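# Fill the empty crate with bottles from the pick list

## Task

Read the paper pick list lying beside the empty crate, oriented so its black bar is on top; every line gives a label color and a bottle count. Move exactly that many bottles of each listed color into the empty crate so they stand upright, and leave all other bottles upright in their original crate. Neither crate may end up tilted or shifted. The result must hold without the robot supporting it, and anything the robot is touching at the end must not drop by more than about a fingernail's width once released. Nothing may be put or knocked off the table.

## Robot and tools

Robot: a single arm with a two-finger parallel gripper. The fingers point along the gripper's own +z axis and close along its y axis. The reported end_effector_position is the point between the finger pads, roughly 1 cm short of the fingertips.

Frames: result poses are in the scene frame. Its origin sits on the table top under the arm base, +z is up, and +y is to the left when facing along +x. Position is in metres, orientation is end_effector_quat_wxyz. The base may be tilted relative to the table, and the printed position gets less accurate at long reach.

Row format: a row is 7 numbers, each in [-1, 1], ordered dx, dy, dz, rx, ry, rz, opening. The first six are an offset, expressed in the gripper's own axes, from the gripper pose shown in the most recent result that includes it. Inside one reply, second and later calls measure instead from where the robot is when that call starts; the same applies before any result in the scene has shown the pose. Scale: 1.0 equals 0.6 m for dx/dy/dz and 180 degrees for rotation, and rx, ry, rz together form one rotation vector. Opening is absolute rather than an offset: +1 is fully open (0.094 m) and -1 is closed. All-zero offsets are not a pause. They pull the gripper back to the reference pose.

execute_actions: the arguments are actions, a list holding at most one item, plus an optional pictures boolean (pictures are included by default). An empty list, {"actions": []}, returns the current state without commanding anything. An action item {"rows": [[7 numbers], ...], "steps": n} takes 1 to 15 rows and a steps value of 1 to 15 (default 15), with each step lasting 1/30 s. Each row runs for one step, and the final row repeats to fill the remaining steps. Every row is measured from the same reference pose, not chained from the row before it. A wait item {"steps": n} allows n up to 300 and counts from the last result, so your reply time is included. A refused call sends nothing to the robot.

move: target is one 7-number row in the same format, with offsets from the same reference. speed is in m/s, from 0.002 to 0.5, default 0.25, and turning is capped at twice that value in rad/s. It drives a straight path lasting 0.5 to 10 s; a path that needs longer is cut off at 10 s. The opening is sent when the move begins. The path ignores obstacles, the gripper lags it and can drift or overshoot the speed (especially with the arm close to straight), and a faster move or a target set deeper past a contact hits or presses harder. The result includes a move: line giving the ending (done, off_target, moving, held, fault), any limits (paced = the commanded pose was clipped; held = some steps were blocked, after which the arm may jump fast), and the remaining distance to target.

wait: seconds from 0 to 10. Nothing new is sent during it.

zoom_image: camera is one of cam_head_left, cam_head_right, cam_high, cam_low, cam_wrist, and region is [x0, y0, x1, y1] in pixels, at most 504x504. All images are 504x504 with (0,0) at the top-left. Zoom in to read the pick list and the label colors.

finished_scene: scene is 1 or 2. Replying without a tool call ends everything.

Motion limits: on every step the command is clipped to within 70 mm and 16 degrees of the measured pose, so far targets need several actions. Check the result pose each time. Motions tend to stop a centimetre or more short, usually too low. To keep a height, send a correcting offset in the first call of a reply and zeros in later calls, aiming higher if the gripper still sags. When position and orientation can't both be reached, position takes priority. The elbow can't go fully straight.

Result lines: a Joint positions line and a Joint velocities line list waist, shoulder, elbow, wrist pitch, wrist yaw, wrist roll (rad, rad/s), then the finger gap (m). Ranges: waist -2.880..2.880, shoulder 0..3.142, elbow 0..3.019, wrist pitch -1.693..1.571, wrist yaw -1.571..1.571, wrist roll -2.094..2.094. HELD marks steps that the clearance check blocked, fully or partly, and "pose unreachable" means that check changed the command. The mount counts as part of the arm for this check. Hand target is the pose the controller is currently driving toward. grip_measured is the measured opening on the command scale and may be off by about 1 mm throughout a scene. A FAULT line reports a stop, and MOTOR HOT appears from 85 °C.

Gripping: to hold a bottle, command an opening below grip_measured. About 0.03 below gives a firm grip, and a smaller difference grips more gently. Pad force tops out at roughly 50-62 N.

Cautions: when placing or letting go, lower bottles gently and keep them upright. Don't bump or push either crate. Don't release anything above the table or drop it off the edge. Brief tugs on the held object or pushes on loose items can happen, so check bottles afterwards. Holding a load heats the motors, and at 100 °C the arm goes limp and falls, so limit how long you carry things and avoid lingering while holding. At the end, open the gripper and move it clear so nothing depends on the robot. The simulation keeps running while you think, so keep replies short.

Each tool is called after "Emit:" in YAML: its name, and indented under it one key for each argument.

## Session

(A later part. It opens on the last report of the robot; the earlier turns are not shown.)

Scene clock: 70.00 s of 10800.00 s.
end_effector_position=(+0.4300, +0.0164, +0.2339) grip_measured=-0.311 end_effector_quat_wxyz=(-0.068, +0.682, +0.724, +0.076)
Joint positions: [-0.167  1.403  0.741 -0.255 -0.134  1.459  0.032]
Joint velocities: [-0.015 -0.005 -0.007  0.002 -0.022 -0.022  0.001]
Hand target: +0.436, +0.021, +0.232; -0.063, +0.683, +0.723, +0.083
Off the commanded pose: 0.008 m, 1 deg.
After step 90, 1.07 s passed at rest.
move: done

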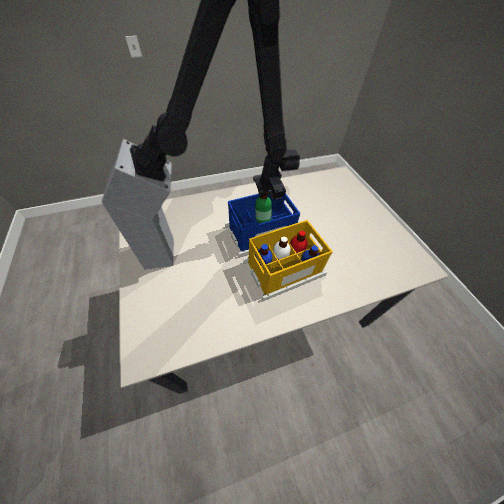

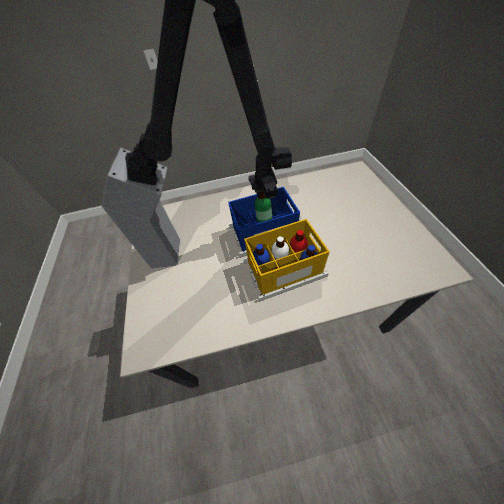

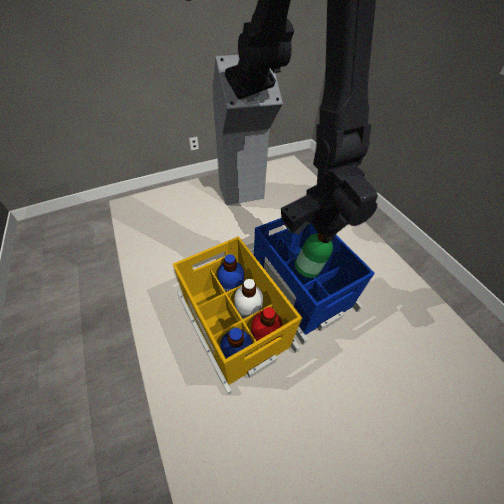

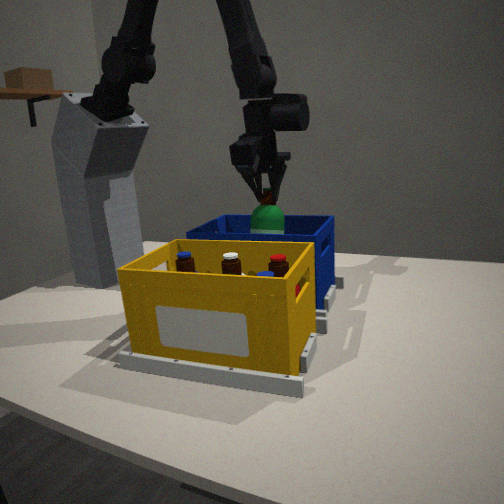

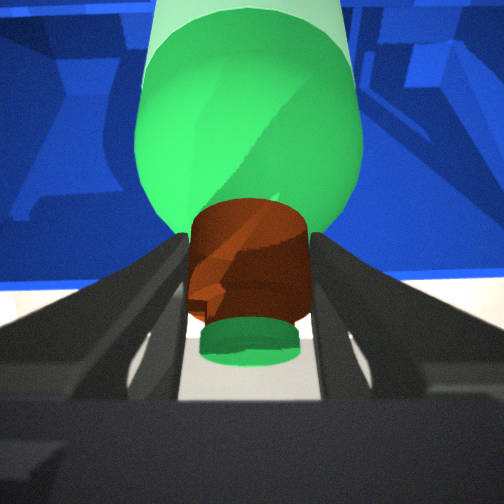

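Bottom rests on the centre divider; still tilted. Lift and rotate more.

Emit:
move:
  target: [0.012,0,-0.04,0,0,0,-0.5]
  speed: 0.05

Emit:
move:
  target: [0.005,0.005,-0.01,-0.008,0.06,0,-0.5]
  speed: 0.08

Emit:
zoom_image:
  camera: "cam_high"
  region: [230,170,400,340]

Scene clock: 76.97 s of 10800.00 s.
end_effector_position=(+0.4182, +0.0154, +0.2446) grip_measured=-0.311 end_effector_quat_wxyz=(-0.079, +0.683, +0.724, +0.063)
Joint positions: [-0.167  1.366  0.724 -0.308 -0.129  1.461  0.032]
Joint velocities: [-0.005 -0.015  0.012  0.012  0.022 -0.022  0.   ]
Hand target: +0.430, +0.019, +0.259; -0.069, +0.682, +0.724, +0.076
Off the commanded pose: 0.018 m, 2 deg.
After step 90, 3.07 s passed at rest.
move: off_target

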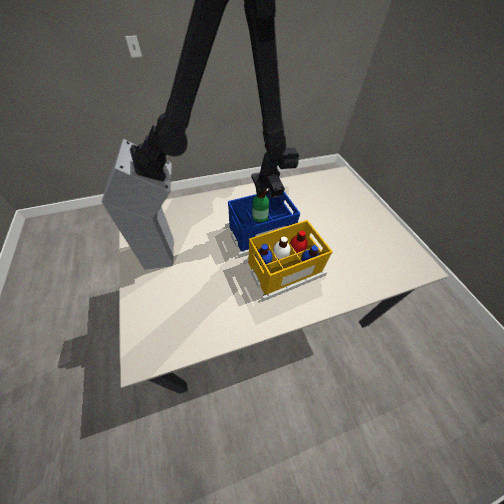

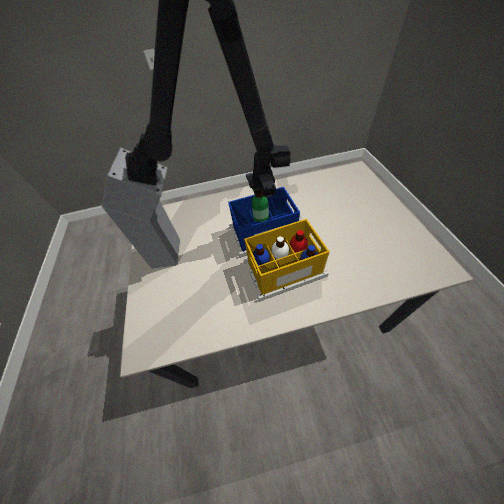

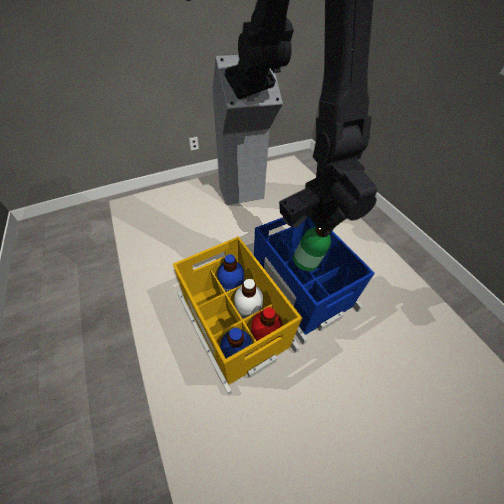

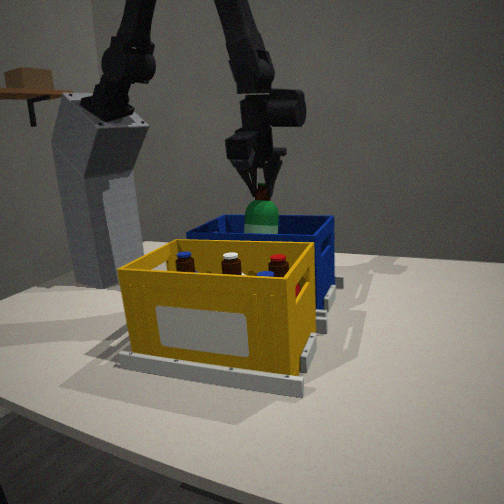

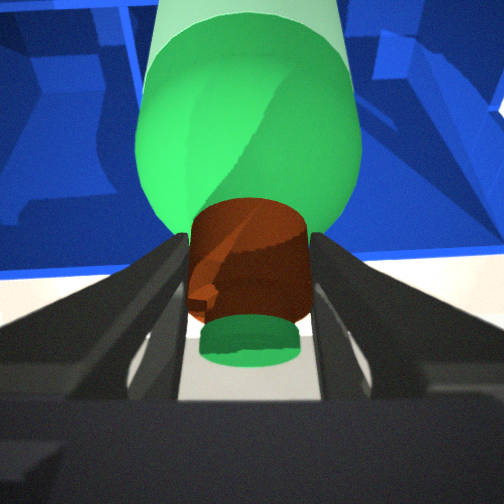

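Scene clock: 78.40 s of 10800.00 s.
end_effector_position=(+0.4137, +0.0177, +0.2464) grip_measured=-0.311 end_effector_quat_wxyz=(-0.139, +0.679, +0.709, +0.128)
Joint positions: [-0.244  1.384  0.724 -0.318 -0.351  1.406  0.032]
Joint velocities: [-0.015 -0.005 -0.017 -0.012 -0.022 -0.007 -0.001]
Hand target: +0.421, +0.017, +0.251; -0.137, +0.674, +0.713, +0.136
Off the commanded pose: 0.009 m, 1 deg.
move: done

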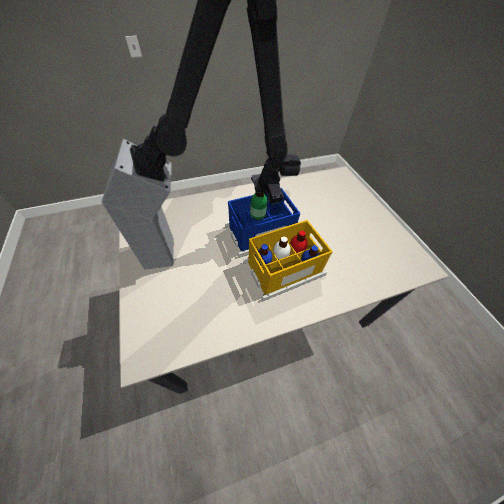

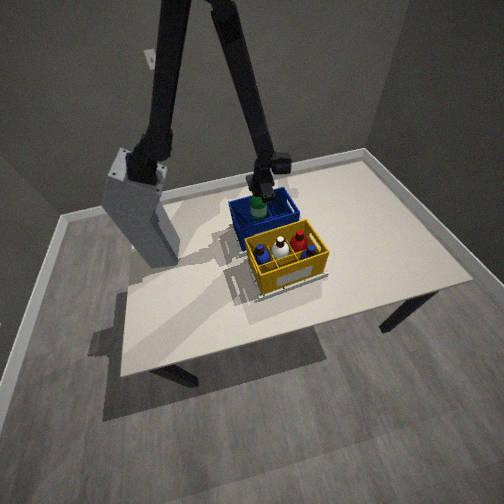

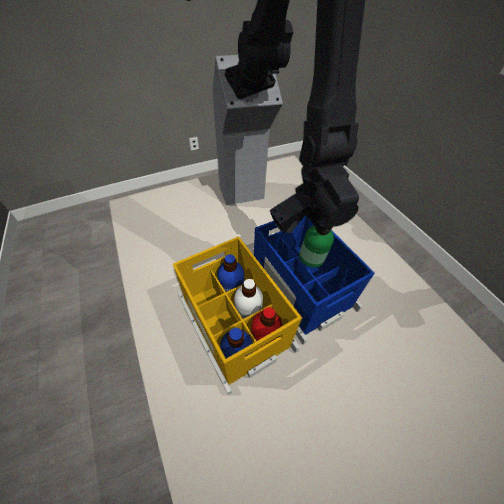

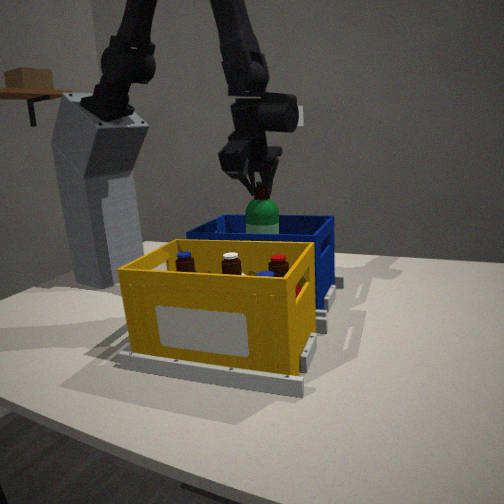

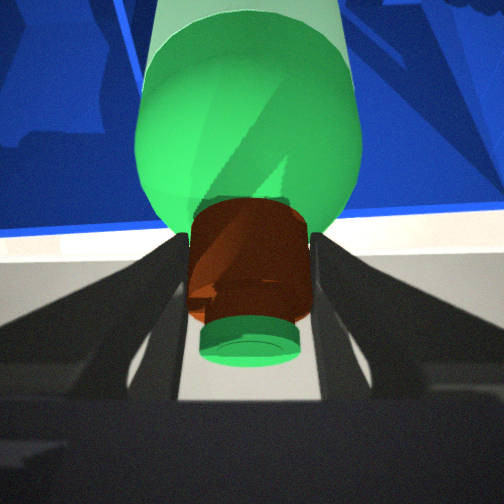

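Region (230, 170, 400, 340) of cam_high's 504x504 image, scaled by 2.965, with more detail than that image has.

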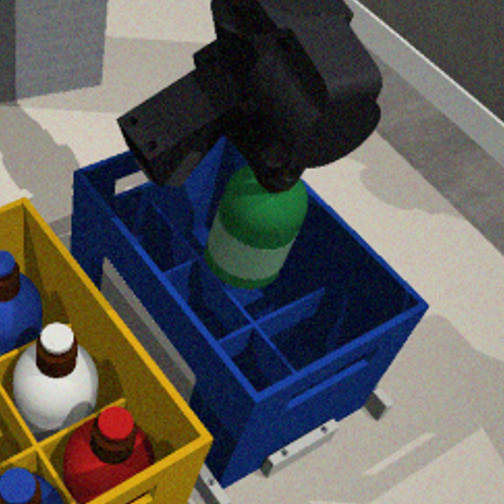

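Emit:
move:
  target: [0.004,0.045,-0.01,-0.01,0,0,-0.5]
  speed: 0.05

Emit:
move:
  target: [-0.03,0.012,0.075,-0.006,0,0,-0.5]
  speed: 0.04

Scene clock: 88.93 s of 10800.00 s.
end_effector_position=(+0.4278, +0.0151, +0.2460) grip_measured=-0.311 end_effector_quat_wxyz=(-0.131, +0.681, +0.709, +0.130)
Joint positions: [-0.244  1.392  0.754 -0.324 -0.345  1.41   0.032]
Joint velocities: [-0.015 -0.005 -0.012 -0.007 -0.066  0.037 -0.   ]
Hand target: +0.441, +0.019, +0.253; -0.128, +0.681, +0.707, +0.139
Off the commanded pose: 0.015 m, 1 deg.
After step 90, 6.60 s passed at rest.
move: off_target

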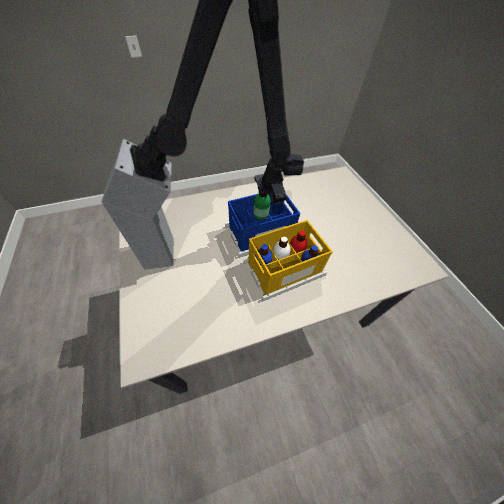

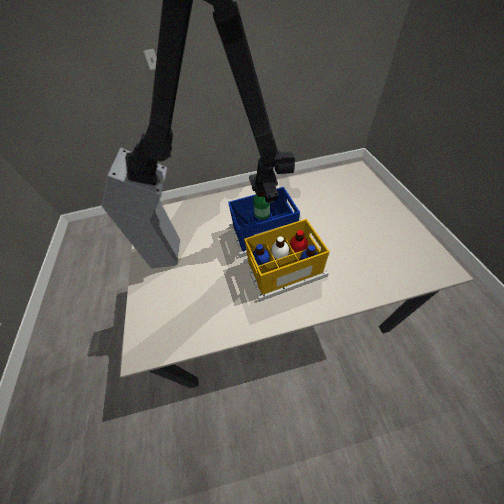

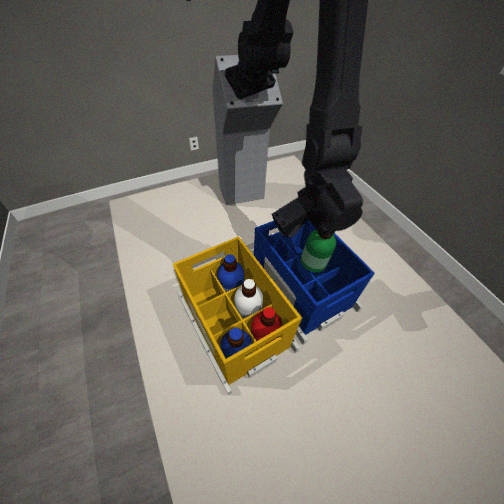

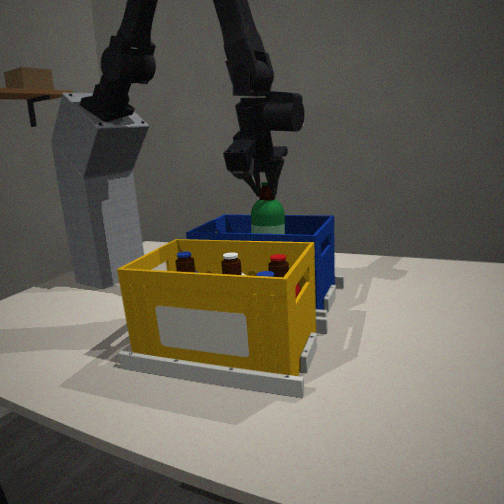

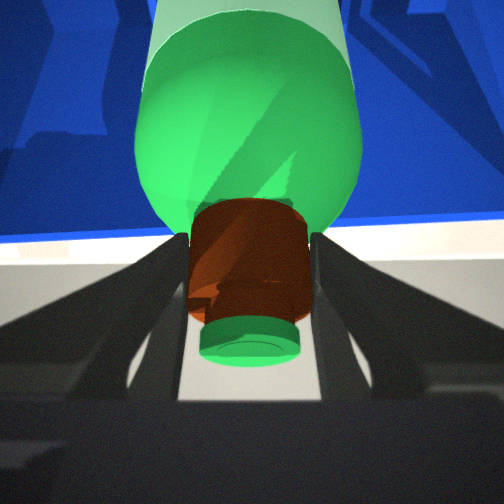

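Scene clock: 90.50 s of 10800.00 s.
end_effector_position=(+0.4206, +0.0391, +0.2245) grip_measured=-0.311 end_effector_quat_wxyz=(-0.157, +0.671, +0.709, +0.151)
Joint positions: [-0.212  1.471  0.754 -0.253 -0.392  1.419  0.032]
Joint velocities: [-0.005 -0.005 -0.027  0.002  0.066 -0.051  0.001]
Hand target: +0.432, +0.015, +0.200; -0.126, +0.682, +0.708, +0.136
Off the commanded pose: 0.039 m, 4 deg.
move: off_target

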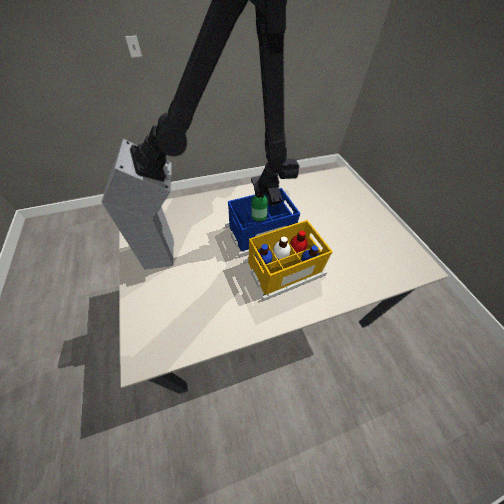

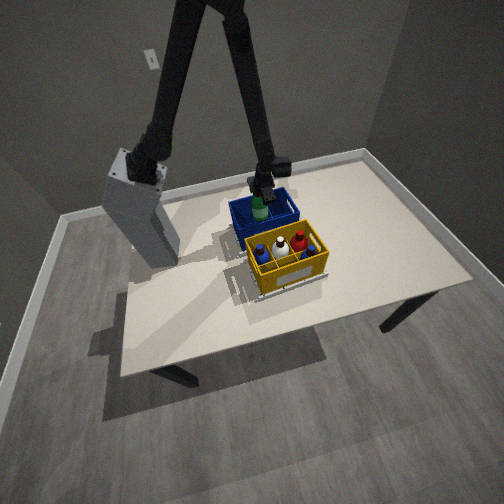

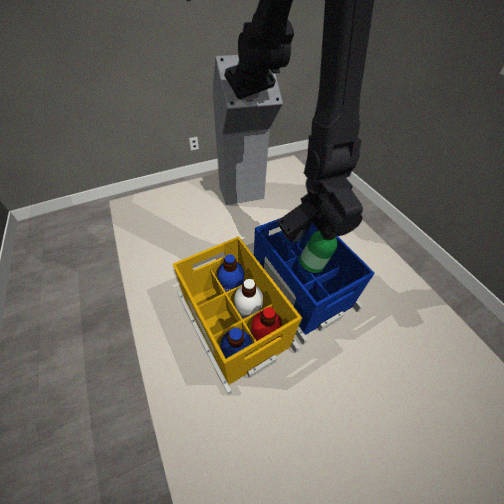

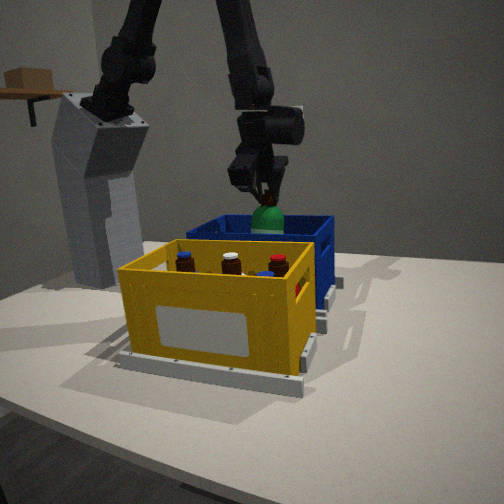

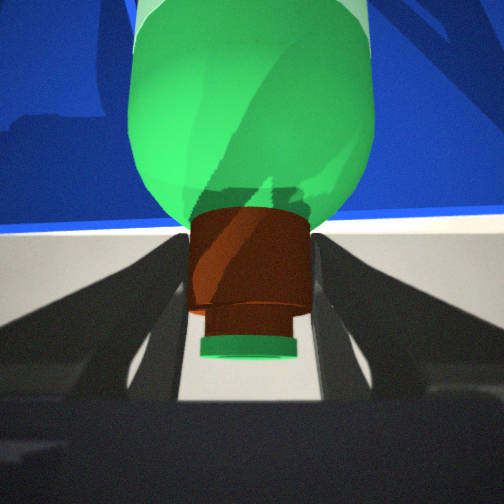

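Emit:
move:
  target: [0.017,0.035,-0.075,0,-0.14,0,-0.36]
  speed: 0.08

Emit:
move:
  target: [-0.16,0.02,-0.025,-0.01,0,0,-0.36]
  speed: 0.03

Scene clock: 104.37 s of 10800.00 s.
end_effector_position=(+0.4231, +0.0294, +0.2524) grip_measured=-0.311 end_effector_quat_wxyz=(-0.018, +0.683, +0.730, -0.014)
Joint positions: [-0.033  1.357  0.749 -0.362  0.145  1.567  0.032]
Joint velocities: [ 0.005  0.005 -0.017 -0.012 -0.037  0.022 -0.001]
Hand target: +0.442, +0.031, +0.270; -0.001, +0.689, +0.725, +0.002
Off the commanded pose: 0.026 m, 3 deg.
After step 90, 7.83 s passed at rest.
move: off_target

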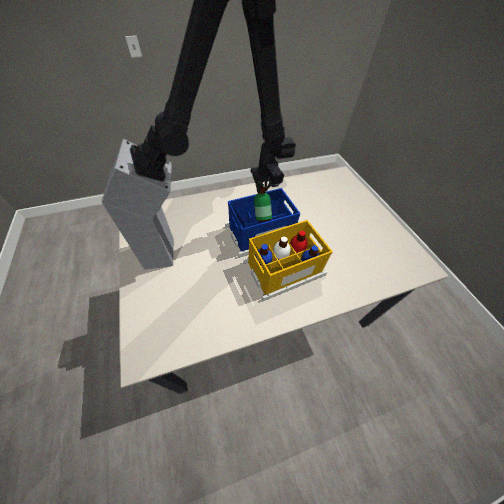

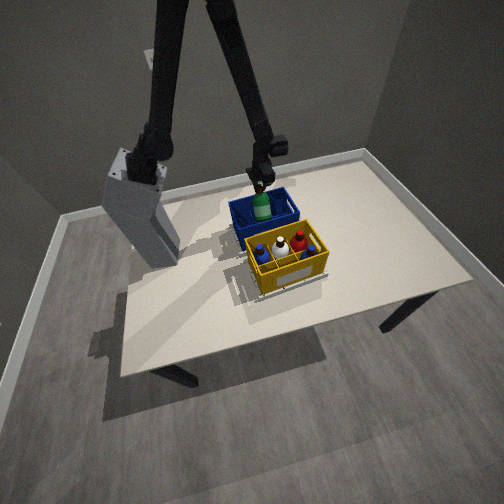

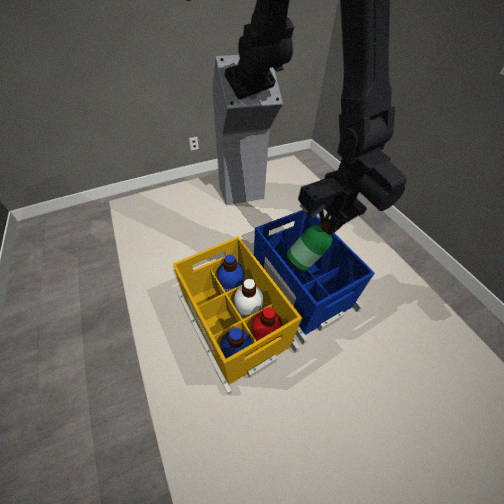

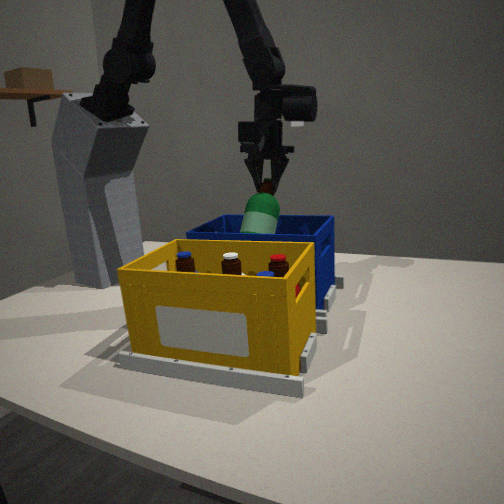

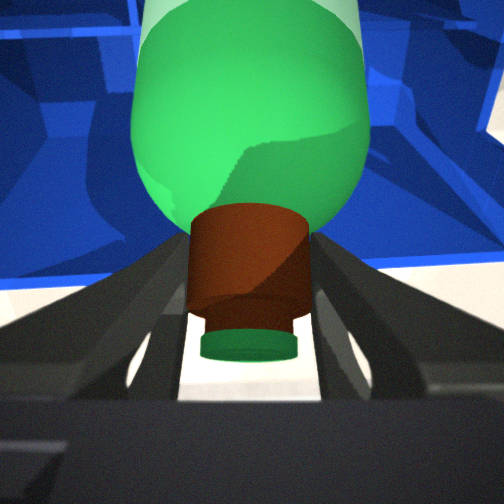

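Scene clock: 107.93 s of 10800.00 s.
end_effector_position=(+0.4162, -0.0491, +0.2493) grip_measured=-0.311 end_effector_quat_wxyz=(-0.038, +0.679, +0.733, -0.011)
Joint positions: [-0.265  1.348  0.752 -0.387 -0.016  1.365  0.032]
Joint velocities: [ 0.005  0.005 -0.002  0.007 -0.037 -0.007 -0.   ]
Hand target: +0.442, -0.067, +0.267; -0.005, +0.681, +0.732, -0.005
Off the commanded pose: 0.035 m, 4 deg.
move: off_target

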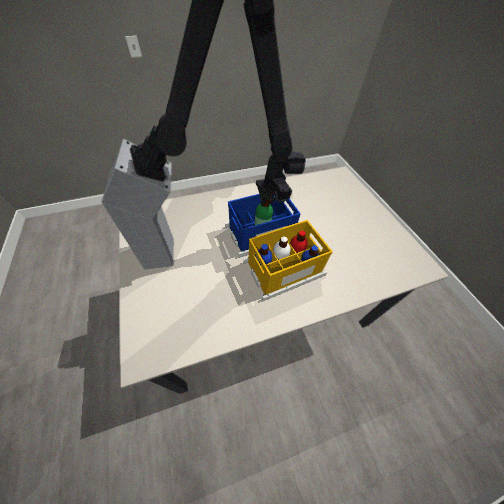

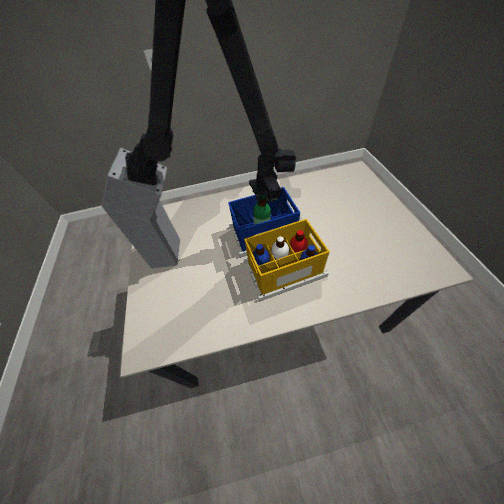

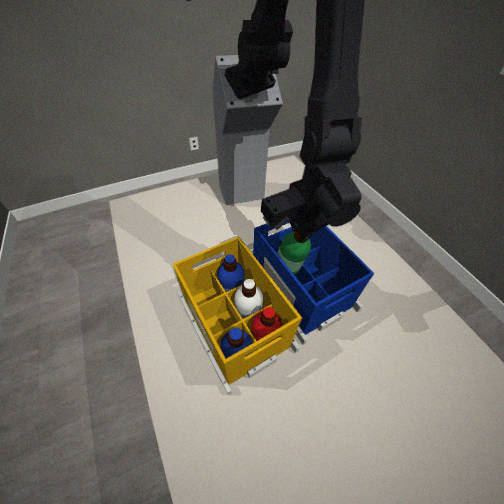

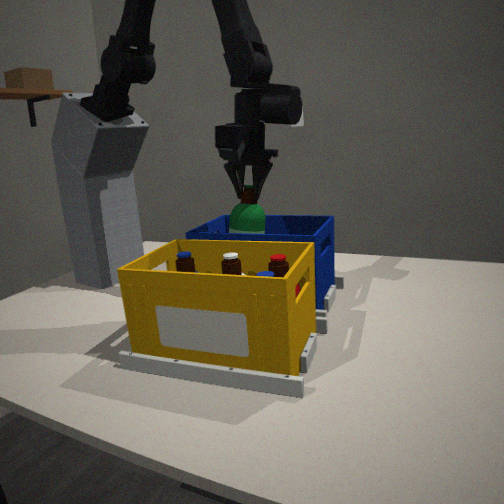

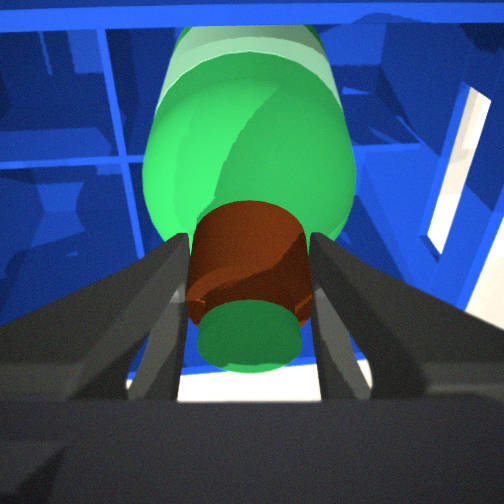

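Works.

Emit:
move:
  target: [-0.04,0.065,-0.02,-0.035,-0.01,0,-0.36]
  speed: 0.04

Scene clock: 113.37 s of 10800.00 s.
end_effector_position=(+0.4232, -0.0514, +0.2465) grip_measured=-0.311 end_effector_quat_wxyz=(-0.031, +0.679, +0.733, +0.006)
Joint positions: [-0.278  1.355  0.752 -0.349 -0.042  1.356  0.032]
Joint velocities: [-0.015  0.005 -0.017 -0.002 -0.051 -0.066  0.   ]
Hand target: +0.457, -0.071, +0.259; +0.011, +0.679, +0.734, +0.017
Off the commanded pose: 0.041 m, 5 deg.
After step 90, 0.77 s passed at rest.
move: off_target

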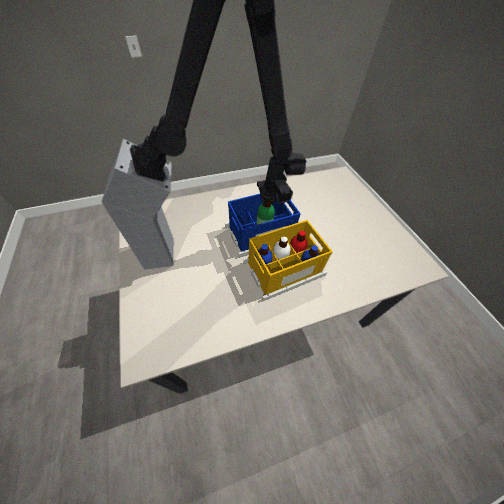

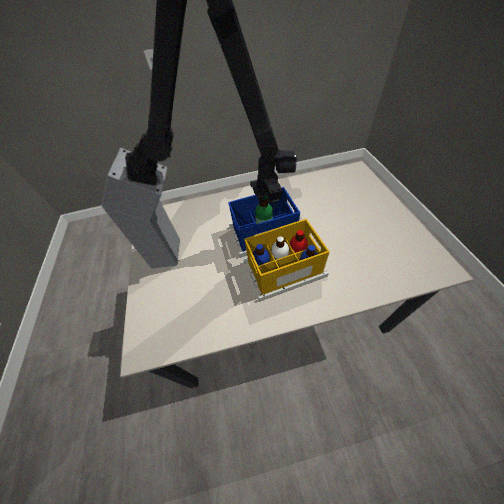

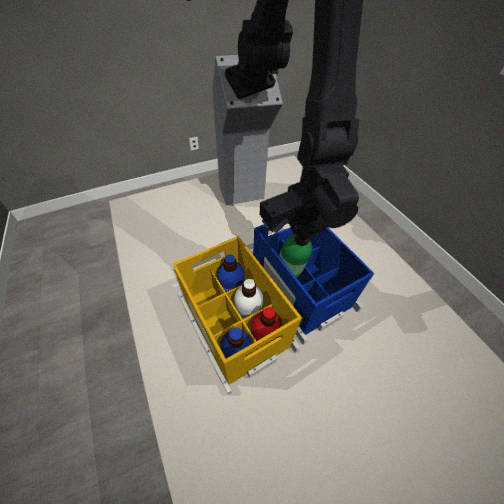

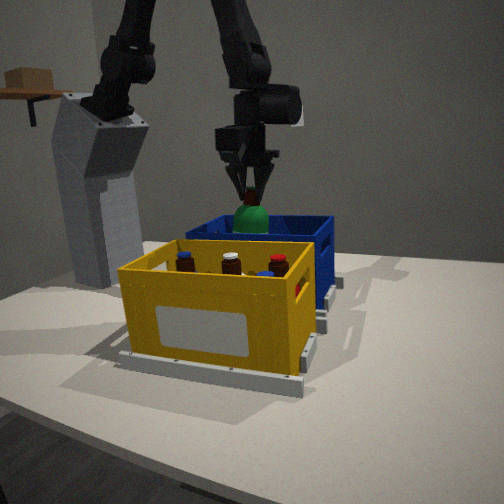

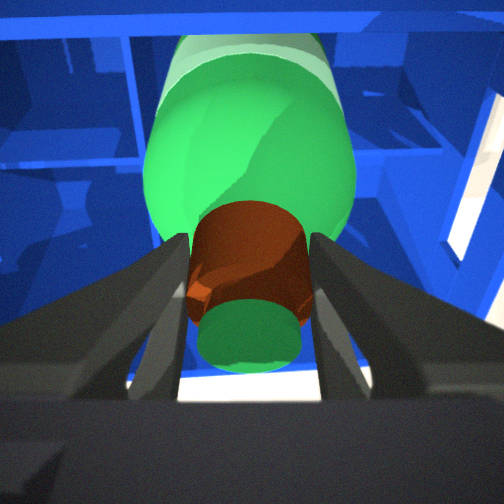

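Emit:
move:
  target: [-0.015,0.065,-0.015,-0.025,0,0,-0.36]
  speed: 0.04

Scene clock: 118.30 s of 10800.00 s.
end_effector_position=(+0.4367, -0.0479, +0.2461) grip_measured=-0.311 end_effector_quat_wxyz=(-0.030, +0.679, +0.734, +0.022)
Joint positions: [-0.276  1.365  0.775 -0.343 -0.068  1.356  0.032]
Joint velocities: [-0.005 -0.015  0.007 -0.007 -0.066  0.037  0.   ]
Hand target: +0.463, -0.058, +0.254; -0.004, +0.680, +0.732, +0.034
Off the commanded pose: 0.029 m, 3 deg.
After step 90, 0.60 s passed at rest.
move: off_target

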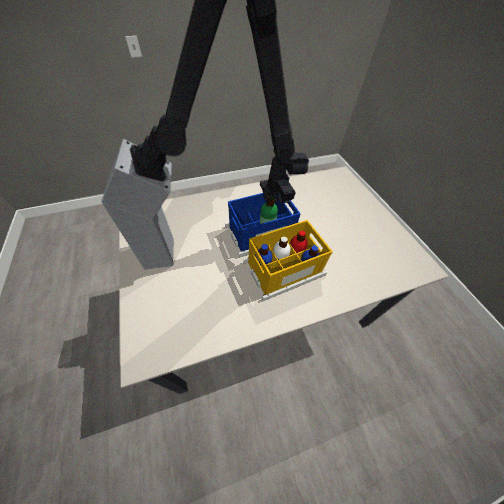

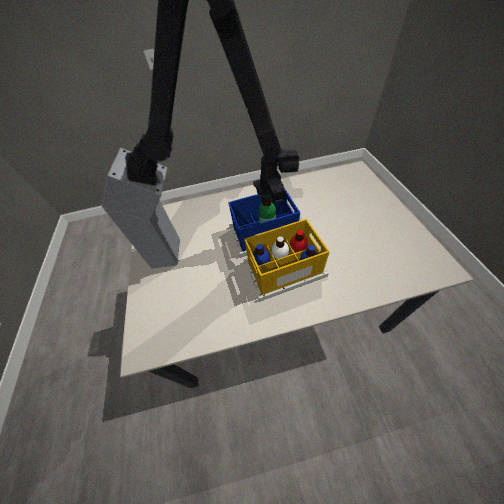

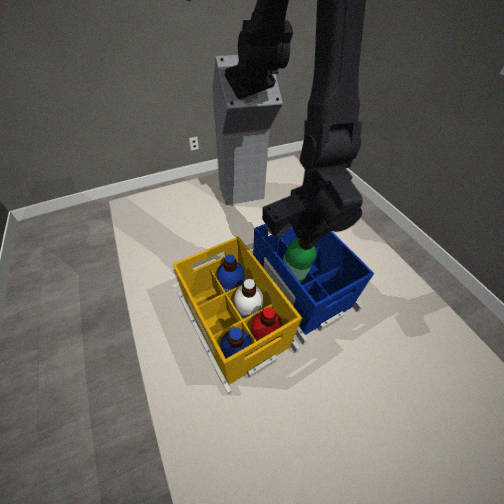

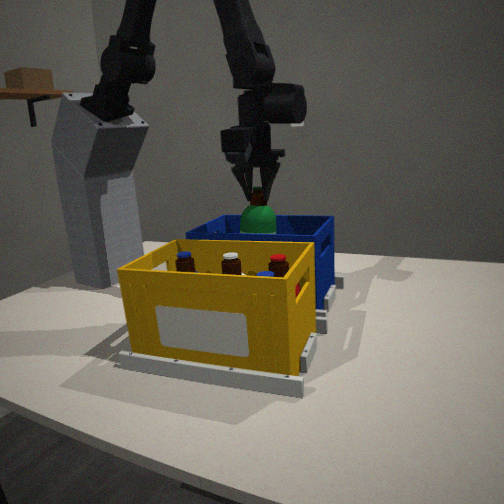

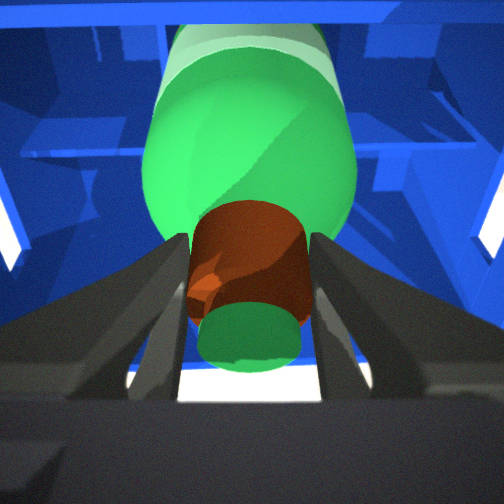

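Centred. Descend a little with direct offset.

Emit:
execute_actions:
  actions:
    - {"rows":[[-0.025,0.035,0,-0.012,0,0,-0.36],[-0.025,0.035,0.01,-0.012,0,0,-0.36],[-0.025,0.035,0.02,-0.012,0,0,-0.36],[-0.03,0.035,0.03,-0.012,0,0,-0.36],[-0.03,0.035,0.04,-0.012,0,0,-0.36]]}

Scene clock: 122.97 s of 10800.00 s.
end_effector_position=(+0.4321, -0.0504, +0.2096) grip_measured=-0.311 end_effector_quat_wxyz=(-0.046, +0.681, +0.731, +0.025)
Joint positions: [-0.294  1.479  0.802 -0.28  -0.101  1.346  0.032]
Joint velocities: [ 0.005  0.005  0.007 -0.012  0.081  0.066  0.   ]
Hand target: +0.458, -0.062, +0.221; -0.017, +0.679, +0.733, +0.036
Off the commanded pose: 0.031 m, 4 deg.
Steps of this call (steps 1 to 90: nothing new was sent; then 1.17 s passed at rest; steps 91 to 105: all 15 steps of this action). Readings (end_effector_position):
91: (+0.4367, -0.0467, +0.2456)
92: (+0.4371, -0.0470, +0.2441)
94: (+0.4390, -0.0498, +0.2369)
98: (+0.4358, -0.0505, +0.2179)
105: the state above

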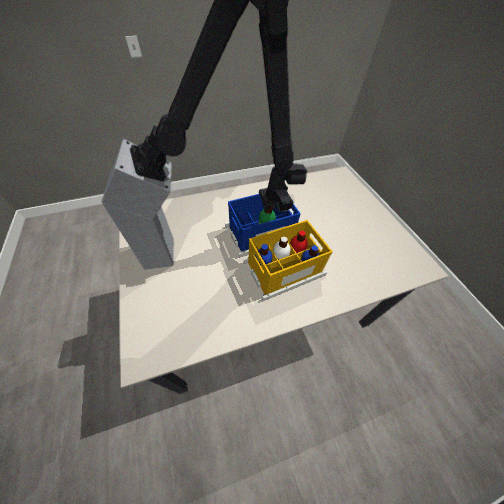

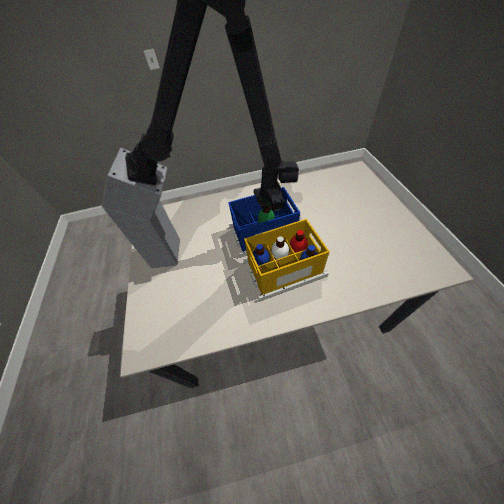

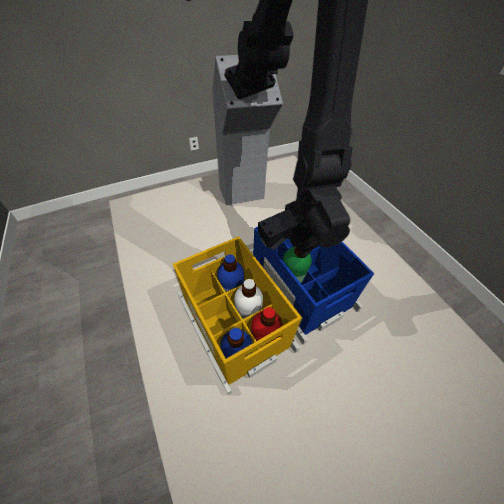

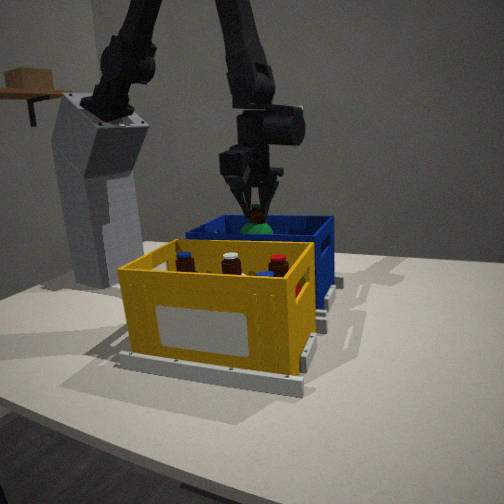

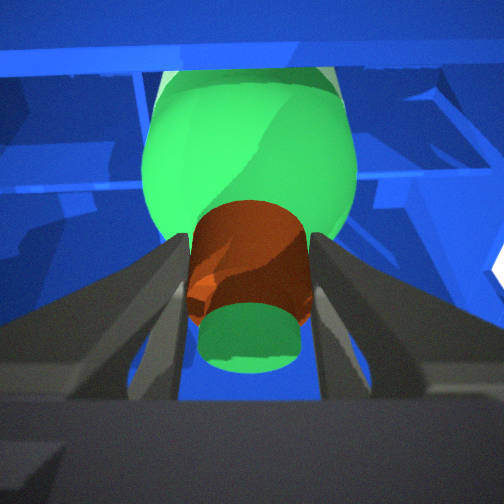

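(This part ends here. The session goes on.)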